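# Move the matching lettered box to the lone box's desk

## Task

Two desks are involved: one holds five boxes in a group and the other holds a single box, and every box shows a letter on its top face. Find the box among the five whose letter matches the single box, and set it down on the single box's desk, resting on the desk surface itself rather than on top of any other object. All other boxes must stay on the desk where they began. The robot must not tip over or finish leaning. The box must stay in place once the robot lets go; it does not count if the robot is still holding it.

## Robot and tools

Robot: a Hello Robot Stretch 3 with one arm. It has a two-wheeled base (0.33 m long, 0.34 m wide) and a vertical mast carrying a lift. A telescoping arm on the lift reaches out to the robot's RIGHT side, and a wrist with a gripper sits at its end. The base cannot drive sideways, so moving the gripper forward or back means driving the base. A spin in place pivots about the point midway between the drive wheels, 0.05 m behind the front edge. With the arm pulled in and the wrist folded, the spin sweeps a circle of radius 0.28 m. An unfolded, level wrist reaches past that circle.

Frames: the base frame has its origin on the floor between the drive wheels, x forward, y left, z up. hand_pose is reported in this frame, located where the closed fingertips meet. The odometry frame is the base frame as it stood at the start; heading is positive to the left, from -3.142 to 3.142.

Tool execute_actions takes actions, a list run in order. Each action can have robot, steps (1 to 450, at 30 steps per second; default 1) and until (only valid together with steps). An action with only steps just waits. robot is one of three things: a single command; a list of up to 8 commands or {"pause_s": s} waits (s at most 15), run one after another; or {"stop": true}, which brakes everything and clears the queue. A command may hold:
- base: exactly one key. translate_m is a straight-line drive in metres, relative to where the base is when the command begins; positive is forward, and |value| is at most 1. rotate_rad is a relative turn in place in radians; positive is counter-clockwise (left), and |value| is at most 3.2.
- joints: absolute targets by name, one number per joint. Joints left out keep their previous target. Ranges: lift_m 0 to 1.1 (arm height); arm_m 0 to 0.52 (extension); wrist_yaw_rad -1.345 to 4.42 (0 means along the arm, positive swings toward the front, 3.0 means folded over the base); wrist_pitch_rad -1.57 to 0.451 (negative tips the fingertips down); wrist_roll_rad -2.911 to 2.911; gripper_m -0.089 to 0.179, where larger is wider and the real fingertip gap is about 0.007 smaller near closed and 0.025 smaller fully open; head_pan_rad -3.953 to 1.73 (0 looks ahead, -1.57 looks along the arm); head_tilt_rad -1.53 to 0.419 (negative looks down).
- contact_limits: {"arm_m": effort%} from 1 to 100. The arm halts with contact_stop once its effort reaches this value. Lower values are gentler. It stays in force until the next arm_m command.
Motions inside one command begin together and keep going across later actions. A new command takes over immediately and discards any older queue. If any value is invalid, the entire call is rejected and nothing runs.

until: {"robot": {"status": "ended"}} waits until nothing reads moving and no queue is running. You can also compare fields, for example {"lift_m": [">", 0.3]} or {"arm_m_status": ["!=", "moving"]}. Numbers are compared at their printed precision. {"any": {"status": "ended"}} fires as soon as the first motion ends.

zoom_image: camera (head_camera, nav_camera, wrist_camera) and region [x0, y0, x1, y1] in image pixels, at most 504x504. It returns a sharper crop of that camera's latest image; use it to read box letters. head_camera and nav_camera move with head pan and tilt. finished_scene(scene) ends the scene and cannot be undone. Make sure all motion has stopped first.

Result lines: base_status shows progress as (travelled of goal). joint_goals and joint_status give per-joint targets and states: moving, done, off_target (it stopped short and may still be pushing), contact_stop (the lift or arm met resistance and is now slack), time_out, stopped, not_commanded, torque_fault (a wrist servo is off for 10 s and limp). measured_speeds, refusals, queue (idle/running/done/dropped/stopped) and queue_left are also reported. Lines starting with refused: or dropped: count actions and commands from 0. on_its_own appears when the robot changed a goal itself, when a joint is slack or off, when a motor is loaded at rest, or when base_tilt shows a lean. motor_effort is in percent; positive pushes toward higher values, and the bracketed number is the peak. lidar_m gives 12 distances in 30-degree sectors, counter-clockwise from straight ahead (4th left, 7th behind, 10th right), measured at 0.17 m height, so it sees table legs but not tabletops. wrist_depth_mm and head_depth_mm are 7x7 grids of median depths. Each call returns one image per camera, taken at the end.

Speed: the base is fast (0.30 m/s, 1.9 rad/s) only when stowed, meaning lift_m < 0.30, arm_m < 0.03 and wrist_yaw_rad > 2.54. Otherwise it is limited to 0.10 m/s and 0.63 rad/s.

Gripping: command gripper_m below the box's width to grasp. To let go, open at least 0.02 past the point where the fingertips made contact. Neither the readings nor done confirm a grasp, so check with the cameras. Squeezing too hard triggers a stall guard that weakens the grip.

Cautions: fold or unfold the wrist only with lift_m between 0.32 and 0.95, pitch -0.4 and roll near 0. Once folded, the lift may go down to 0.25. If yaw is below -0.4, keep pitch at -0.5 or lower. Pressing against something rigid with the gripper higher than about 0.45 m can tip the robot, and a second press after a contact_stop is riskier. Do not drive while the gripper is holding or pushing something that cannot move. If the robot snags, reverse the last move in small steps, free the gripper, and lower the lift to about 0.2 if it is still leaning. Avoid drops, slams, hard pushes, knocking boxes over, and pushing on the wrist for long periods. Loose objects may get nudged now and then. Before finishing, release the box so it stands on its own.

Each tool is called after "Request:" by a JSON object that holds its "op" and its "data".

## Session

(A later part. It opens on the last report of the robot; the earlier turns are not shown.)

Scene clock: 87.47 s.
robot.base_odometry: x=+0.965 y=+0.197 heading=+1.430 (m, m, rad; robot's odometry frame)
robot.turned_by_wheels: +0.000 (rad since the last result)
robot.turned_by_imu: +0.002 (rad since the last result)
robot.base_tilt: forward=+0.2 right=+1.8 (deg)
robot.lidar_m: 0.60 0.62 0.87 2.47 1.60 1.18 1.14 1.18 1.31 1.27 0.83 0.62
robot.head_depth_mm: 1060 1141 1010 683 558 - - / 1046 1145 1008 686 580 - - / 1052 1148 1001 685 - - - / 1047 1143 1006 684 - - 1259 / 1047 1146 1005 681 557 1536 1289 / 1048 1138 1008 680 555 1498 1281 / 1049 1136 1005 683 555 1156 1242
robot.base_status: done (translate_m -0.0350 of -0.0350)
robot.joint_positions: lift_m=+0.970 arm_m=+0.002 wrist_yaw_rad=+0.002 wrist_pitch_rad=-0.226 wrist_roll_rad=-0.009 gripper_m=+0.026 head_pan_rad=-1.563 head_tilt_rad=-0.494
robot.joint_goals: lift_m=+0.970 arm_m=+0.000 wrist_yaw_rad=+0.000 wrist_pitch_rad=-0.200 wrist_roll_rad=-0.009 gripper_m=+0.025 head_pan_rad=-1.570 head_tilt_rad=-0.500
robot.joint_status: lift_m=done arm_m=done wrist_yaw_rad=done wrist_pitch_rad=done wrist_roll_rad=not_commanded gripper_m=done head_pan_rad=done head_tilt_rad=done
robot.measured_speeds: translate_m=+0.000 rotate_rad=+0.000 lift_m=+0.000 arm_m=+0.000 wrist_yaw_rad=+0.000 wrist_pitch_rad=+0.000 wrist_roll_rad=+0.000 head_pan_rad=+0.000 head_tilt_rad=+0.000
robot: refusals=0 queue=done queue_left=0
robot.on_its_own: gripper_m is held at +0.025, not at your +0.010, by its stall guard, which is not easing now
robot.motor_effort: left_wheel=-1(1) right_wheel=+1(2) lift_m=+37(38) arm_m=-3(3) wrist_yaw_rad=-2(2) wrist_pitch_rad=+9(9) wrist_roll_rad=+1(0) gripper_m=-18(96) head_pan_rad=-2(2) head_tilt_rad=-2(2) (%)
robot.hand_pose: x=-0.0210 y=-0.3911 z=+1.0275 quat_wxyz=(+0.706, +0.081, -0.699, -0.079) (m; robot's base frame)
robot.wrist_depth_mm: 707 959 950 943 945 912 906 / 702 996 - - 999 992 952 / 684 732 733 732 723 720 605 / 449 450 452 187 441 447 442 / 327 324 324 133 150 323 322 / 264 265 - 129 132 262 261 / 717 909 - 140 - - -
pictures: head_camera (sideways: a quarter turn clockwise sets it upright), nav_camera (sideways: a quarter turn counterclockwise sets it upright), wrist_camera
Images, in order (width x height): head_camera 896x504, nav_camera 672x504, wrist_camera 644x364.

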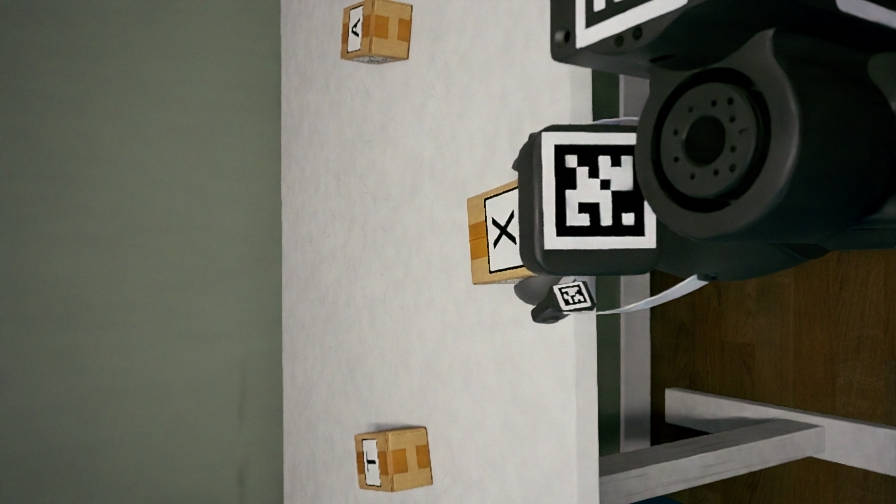

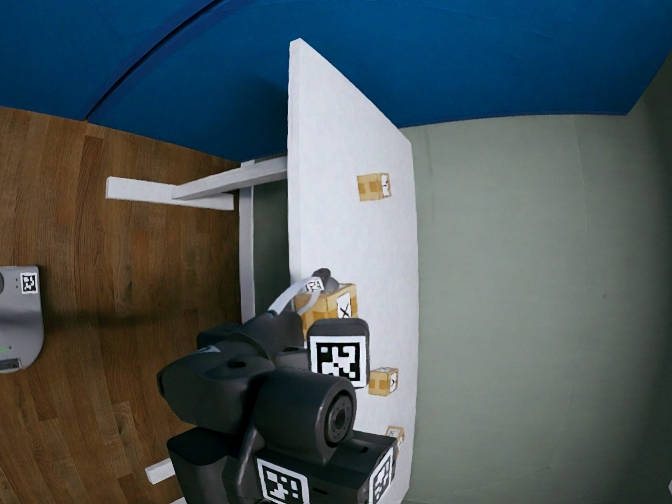

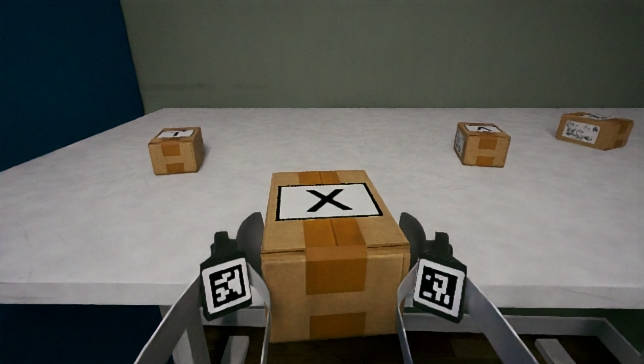

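Request:
{"op": "execute_actions", "data": {"actions": [{"robot":[{"joints":{"wrist_yaw_rad":1.6}},{"base":{"rotate_rad":1.565},"joints":{"lift_m":0.29,"wrist_yaw_rad":2.65}},{"base":{"translate_m":1}},{"base":{"translate_m":0.98}},{"base":{"rotate_rad":-1.57}},{"base":{"translate_m":1}},{"base":{"rotate_rad":-0.55}},{"base":{"translate_m":1}}],"steps":450},{"steps":450,"until":{"robot":{"status":"ended"}}},{"steps":450,"until":{"robot":{"status":"ended"}}},{"robot":[{"base":{"translate_m":0.3}},{"base":{"rotate_rad":2.12},"joints":{"lift_m":0.85,"wrist_yaw_rad":0,"head_tilt_rad":-0.7}}],"steps":450,"until":{"robot":{"status":"ended"}}}]}}

Scene clock: 128.83 s.
robot.base_odometry: x=-0.014 y=+2.474 heading=+2.995 (m, m, rad; robot's odometry frame)
robot.turned_by_wheels: +1.565 (rad since the last result)
robot.turned_by_imu: +1.599 (rad since the last result)
robot.base_tilt: forward=+0.3 right=+1.8 (deg)
robot.lidar_m: 1.14 1.20 1.67 1.06 1.58 1.95 1.94 2.09 1.39 1.10 1.08 1.17
robot.head_depth_mm: 1292 1412 1085 940 1584 - - / 1293 1403 1084 930 1572 - - / 1307 1399 1075 935 482 - - / 1300 1400 1078 874 478 - 1164 / 1293 1381 1075 1756 1578 1344 1168 / 1304 1390 1073 1374 1535 1342 1169 / 1309 1416 1075 1743 1570 1345 1164
robot.base_status: done (rotate_rad +2.1199 of +2.1200)
robot.joint_positions: lift_m=+0.850 arm_m=+0.002 wrist_yaw_rad=+0.003 wrist_pitch_rad=-0.226 wrist_roll_rad=-0.009 gripper_m=+0.026 head_pan_rad=-1.563 head_tilt_rad=-0.692
robot.joint_goals: lift_m=+0.850 arm_m=+0.000 wrist_yaw_rad=+0.000 wrist_pitch_rad=-0.200 wrist_roll_rad=-0.009 gripper_m=+0.025 head_pan_rad=-1.570 head_tilt_rad=-0.700
robot.joint_status: lift_m=done arm_m=done wrist_yaw_rad=done wrist_pitch_rad=done wrist_roll_rad=not_commanded gripper_m=done head_pan_rad=done head_tilt_rad=done
robot.measured_speeds: translate_m=+0.000 rotate_rad=+0.000 lift_m=+0.000 arm_m=+0.000 wrist_yaw_rad=+0.000 wrist_pitch_rad=+0.000 wrist_roll_rad=+0.000 head_pan_rad=+0.000 head_tilt_rad=+0.000
robot: refusals=0 queue=done queue_left=0
robot.on_its_own: gripper_m is held at +0.025, not at your +0.010, by its stall guard, which is not easing now
robot.motor_effort: left_wheel=-1(13) right_wheel=+1(10) lift_m=+37(41) arm_m=-3(3) wrist_yaw_rad=-3(5) wrist_pitch_rad=+9(9) wrist_roll_rad=+1(1) gripper_m=-18(20) head_pan_rad=-2(2) head_tilt_rad=-3(15) (%)
robot.hand_pose: x=-0.0207 y=-0.3911 z=+0.9074 quat_wxyz=(+0.706, +0.082, -0.699, -0.079) (m; robot's base frame)
robot.wrist_depth_mm: - - - - - - - / - - - - - - - / - - - - - - - / - 801 735 187 745 733 680 / - 595 575 134 151 556 560 / 866 - - 128 132 - - / 877 - - 140 - - -
pictures: head_camera (sideways: a quarter turn clockwise sets it upright), nav_camera (sideways: a quarter turn counterclockwise sets it upright), wrist_camera
Images, in order (width x height): head_camera 896x504, nav_camera 672x504, wrist_camera 644x364.

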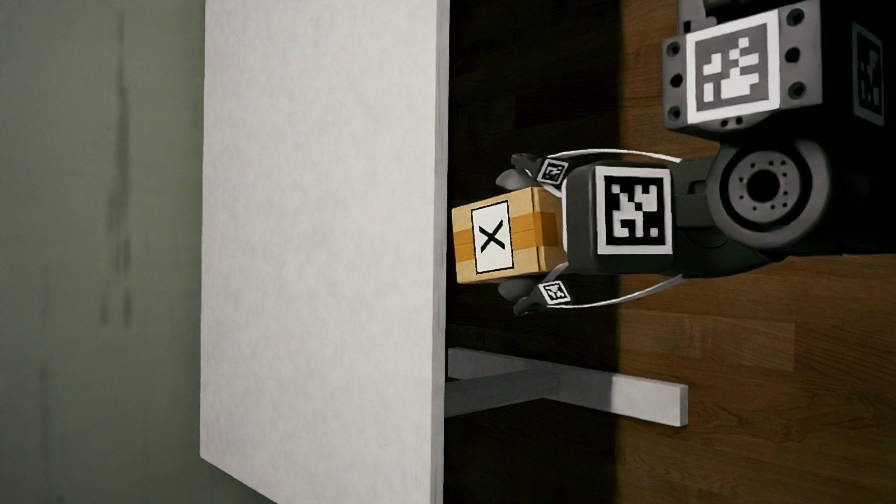

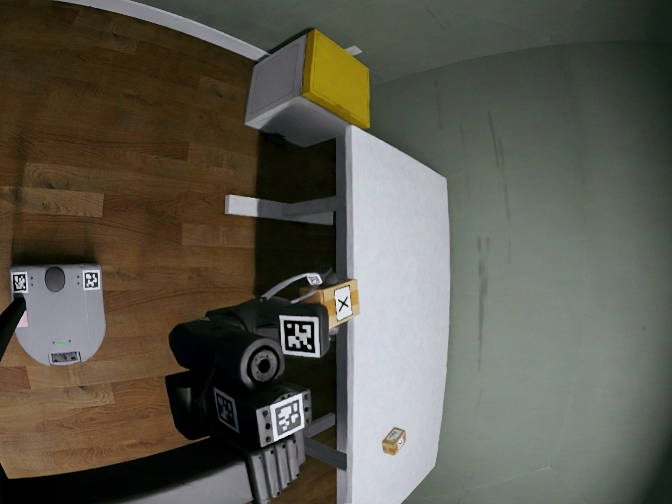

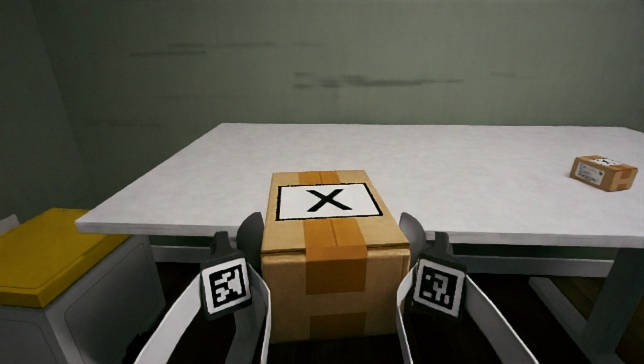

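Request:
{"op": "execute_actions", "data": {"actions": [{"robot":[{"joints":{"arm_m":0.47,"lift_m":0.78}},{"joints":{"lift_m":0.74}}],"steps":450,"until":{"robot":{"status":"ended"}}}]}}

Scene clock: 134.53 s.
robot.base_odometry: x=-0.014 y=+2.474 heading=+2.995 (m, m, rad; robot's odometry frame)
robot.turned_by_wheels: +0.000 (rad since the last result)
robot.turned_by_imu: +0.001 (rad since the last result)
robot.base_tilt: forward=+0.3 right=+1.8 (deg)
robot.lidar_m: 1.14 1.20 1.68 1.06 1.58 1.95 1.94 2.09 1.39 1.09 1.08 1.17
robot.head_depth_mm: 1288 1402 1078 937 1630 - - / 1293 1418 1122 909 - 1321 1172 / 1301 1409 1169 1807 1585 1336 1176 / 1299 1389 1169 1813 1593 1348 1169 / 1300 1397 1068 1747 1562 1341 1169 / 1299 1402 1069 1374 1527 1356 1177 / 1301 1426 1066 1726 1575 1336 1167
robot.base_status: done (rotate_rad +2.1199 of +2.1200)
robot.joint_positions: lift_m=+0.740 arm_m=+0.470 wrist_yaw_rad=+0.002 wrist_pitch_rad=-0.227 wrist_roll_rad=-0.009 gripper_m=+0.026 head_pan_rad=-1.563 head_tilt_rad=-0.692
robot.joint_goals: lift_m=+0.740 arm_m=+0.470 wrist_yaw_rad=+0.000 wrist_pitch_rad=-0.200 wrist_roll_rad=-0.009 gripper_m=+0.025 head_pan_rad=-1.570 head_tilt_rad=-0.700
robot.joint_status: lift_m=done arm_m=done wrist_yaw_rad=done wrist_pitch_rad=done wrist_roll_rad=not_commanded gripper_m=done head_pan_rad=done head_tilt_rad=done
robot.measured_speeds: translate_m=+0.000 rotate_rad=+0.000 lift_m=+0.000 arm_m=+0.000 wrist_yaw_rad=+0.000 wrist_pitch_rad=+0.000 wrist_roll_rad=+0.000 head_pan_rad=+0.000 head_tilt_rad=+0.000
robot: refusals=0 queue=done queue_left=0
robot.on_its_own: gripper_m is held at +0.025, not at your +0.010, by its stall guard, which is not easing now
robot.motor_effort: left_wheel=-1(1) right_wheel=+2(1) lift_m=+26(38) arm_m=+2(3) wrist_yaw_rad=-2(4) wrist_pitch_rad=+9(9) wrist_roll_rad=+1(0) gripper_m=-20(18) head_pan_rad=-2(2) head_tilt_rad=-3(3) (%)
robot.hand_pose: x=-0.0210 y=-0.8590 z=+0.7978 quat_wxyz=(+0.706, +0.081, -0.699, -0.079) (m; robot's base frame)
robot.wrist_depth_mm: 782 765 752 742 733 718 726 / 845 810 806 797 783 770 756 / 885 836 715 726 713 711 700 / 447 444 446 186 442 441 438 / 320 320 320 133 150 317 316 / 252 250 - 128 132 250 248 / 206 206 205 140 198 206 204
pictures: head_camera (sideways: a quarter turn clockwise sets it upright), nav_camera (sideways: a quarter turn counterclockwise sets it upright), wrist_camera
Images, in order (width x height): head_camera 896x504, nav_camera 672x504, wrist_camera 644x364.

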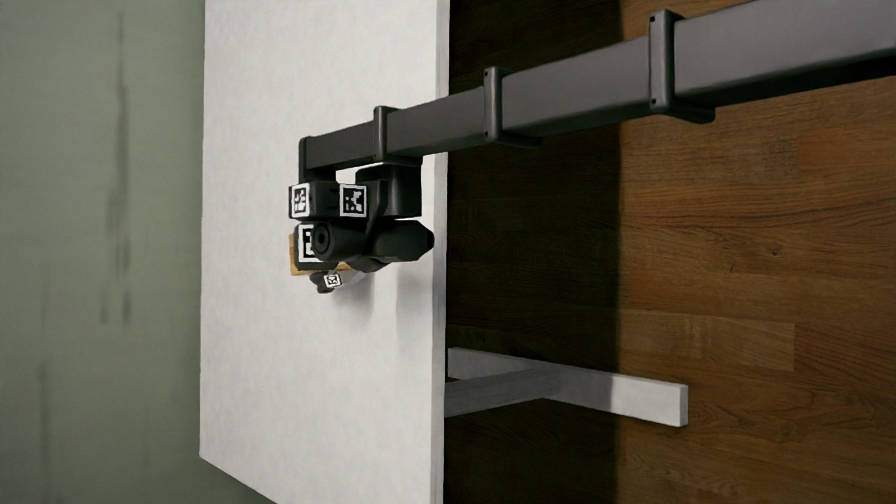

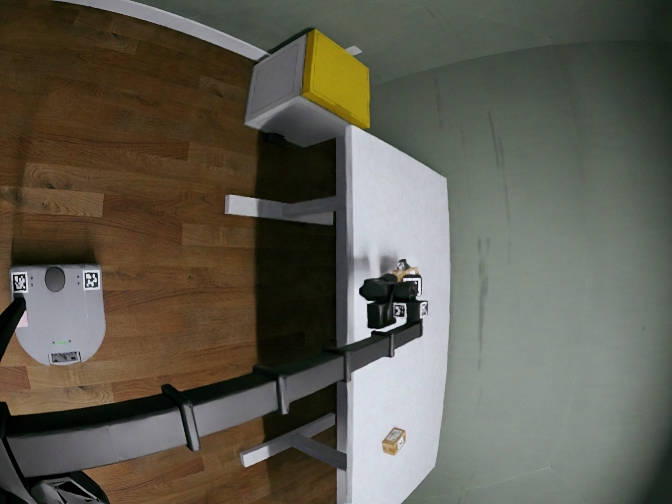

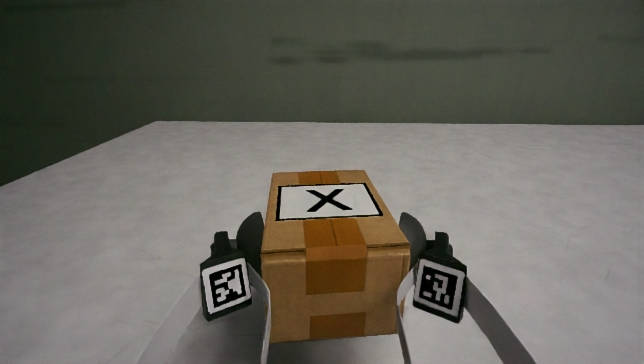

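Request:
{"op": "execute_actions", "data": {"actions": [{"robot":[{"joints":{"lift_m":0.691,"head_pan_rad":-2.15}},{"joints":{"gripper_m":0.14}},{"joints":{"lift_m":0.76,"arm_m":0.36}}],"steps":450,"until":{"robot":{"status":"ended"}}}]}}

Scene clock: 139.47 s.
robot.base_odometry: x=-0.014 y=+2.474 heading=+2.995 (m, m, rad; robot's odometry frame)
robot.turned_by_wheels: +0.000 (rad since the last result)
robot.turned_by_imu: +0.001 (rad since the last result)
robot.base_tilt: forward=+0.3 right=+1.8 (deg)
robot.lidar_m: 1.14 1.20 1.68 1.06 1.58 1.95 1.94 2.09 1.39 1.09 1.08 1.18
robot.head_depth_mm: 1868 2102 2200 1918 1588 1356 1178 / 1765 1870 1211 1927 1595 1341 1199 / 1644 1476 1122 1779 1588 1350 - / 1530 1475 1074 1891 1575 - 1145 / 1450 1461 1070 1860 1613 1297 1166 / 1388 1451 1069 930 - 1338 1172 / 1317 1391 1073 - 1570 1343 1168
robot.base_status: done (rotate_rad +2.1199 of +2.1200)
robot.joint_positions: lift_m=+0.760 arm_m=+0.360 wrist_yaw_rad=+0.002 wrist_pitch_rad=-0.224 wrist_roll_rad=-0.009 gripper_m=+0.140 head_pan_rad=-2.143 head_tilt_rad=-0.692
robot.joint_goals: lift_m=+0.760 arm_m=+0.360 wrist_yaw_rad=+0.000 wrist_pitch_rad=-0.200 wrist_roll_rad=-0.009 gripper_m=+0.140 head_pan_rad=-2.150 head_tilt_rad=-0.700
robot.joint_status: lift_m=done arm_m=done wrist_yaw_rad=done wrist_pitch_rad=done wrist_roll_rad=not_commanded gripper_m=done head_pan_rad=done head_tilt_rad=done
robot.measured_speeds: translate_m=+0.000 rotate_rad=+0.000 lift_m=+0.000 arm_m=+0.000 wrist_yaw_rad=+0.000 wrist_pitch_rad=+0.000 wrist_roll_rad=+0.000 head_pan_rad=+0.000 head_tilt_rad=+0.000
robot: refusals=0 queue=done queue_left=0
robot.motor_effort: left_wheel=-1(1) right_wheel=+1(1) lift_m=+36(38) arm_m=-3(3) wrist_yaw_rad=-2(2) wrist_pitch_rad=+8(9) wrist_roll_rad=+0(0) gripper_m=+1(82) head_pan_rad=-3(30) head_tilt_rad=-3(3) (%)
robot.hand_pose: x=-0.0210 y=-0.7498 z=+0.8181 quat_wxyz=(+0.706, +0.080, -0.699, -0.078) (m; robot's base frame)
robot.wrist_depth_mm: 891 876 862 850 829 813 799 / 952 946 922 902 881 865 861 / - 993 827 810 828 804 808 / - 500 497 499 493 494 495 / 362 371 361 266 362 378 358 / 283 297 282 268 280 - 279 / 231 223 232 232 230 226 229
pictures: head_camera (sideways: a quarter turn clockwise sets it upright), nav_camera (sideways: a quarter turn counterclockwise sets it upright), wrist_camera
Images, in order (width x height): head_camera 896x504, nav_camera 672x504, wrist_camera 644x364.

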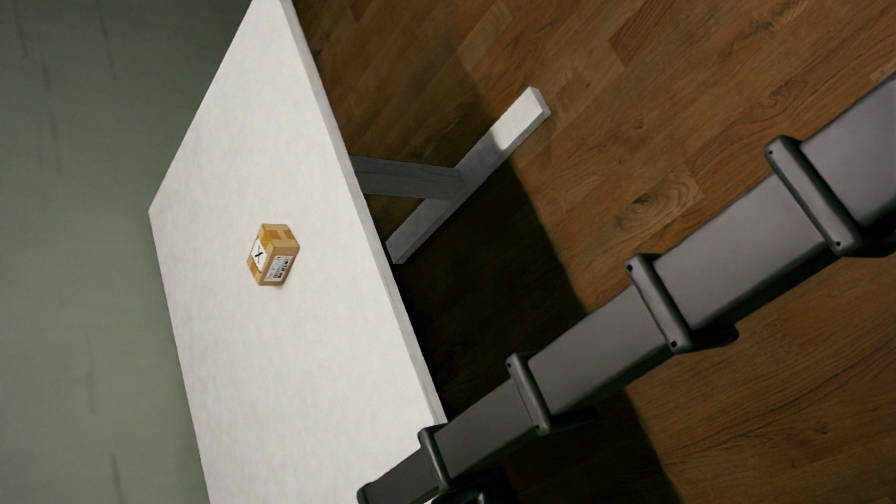

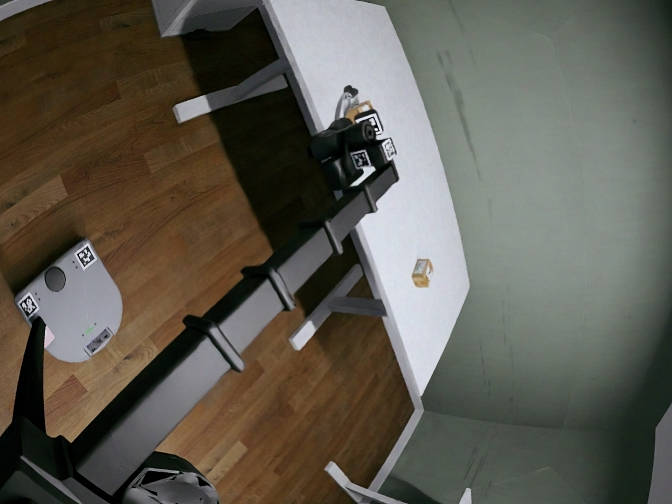

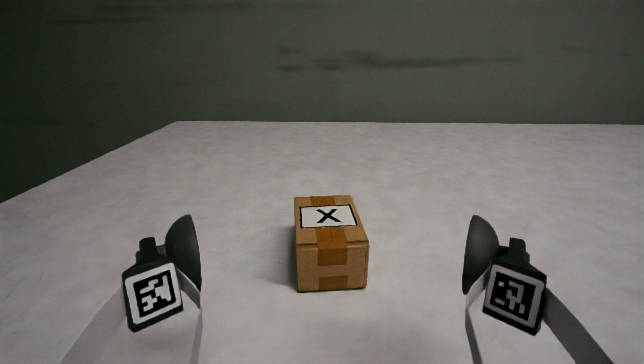

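Request:
{"op": "finished_scene", "data": {"scene": 1}}

The scene is finished: the task was done.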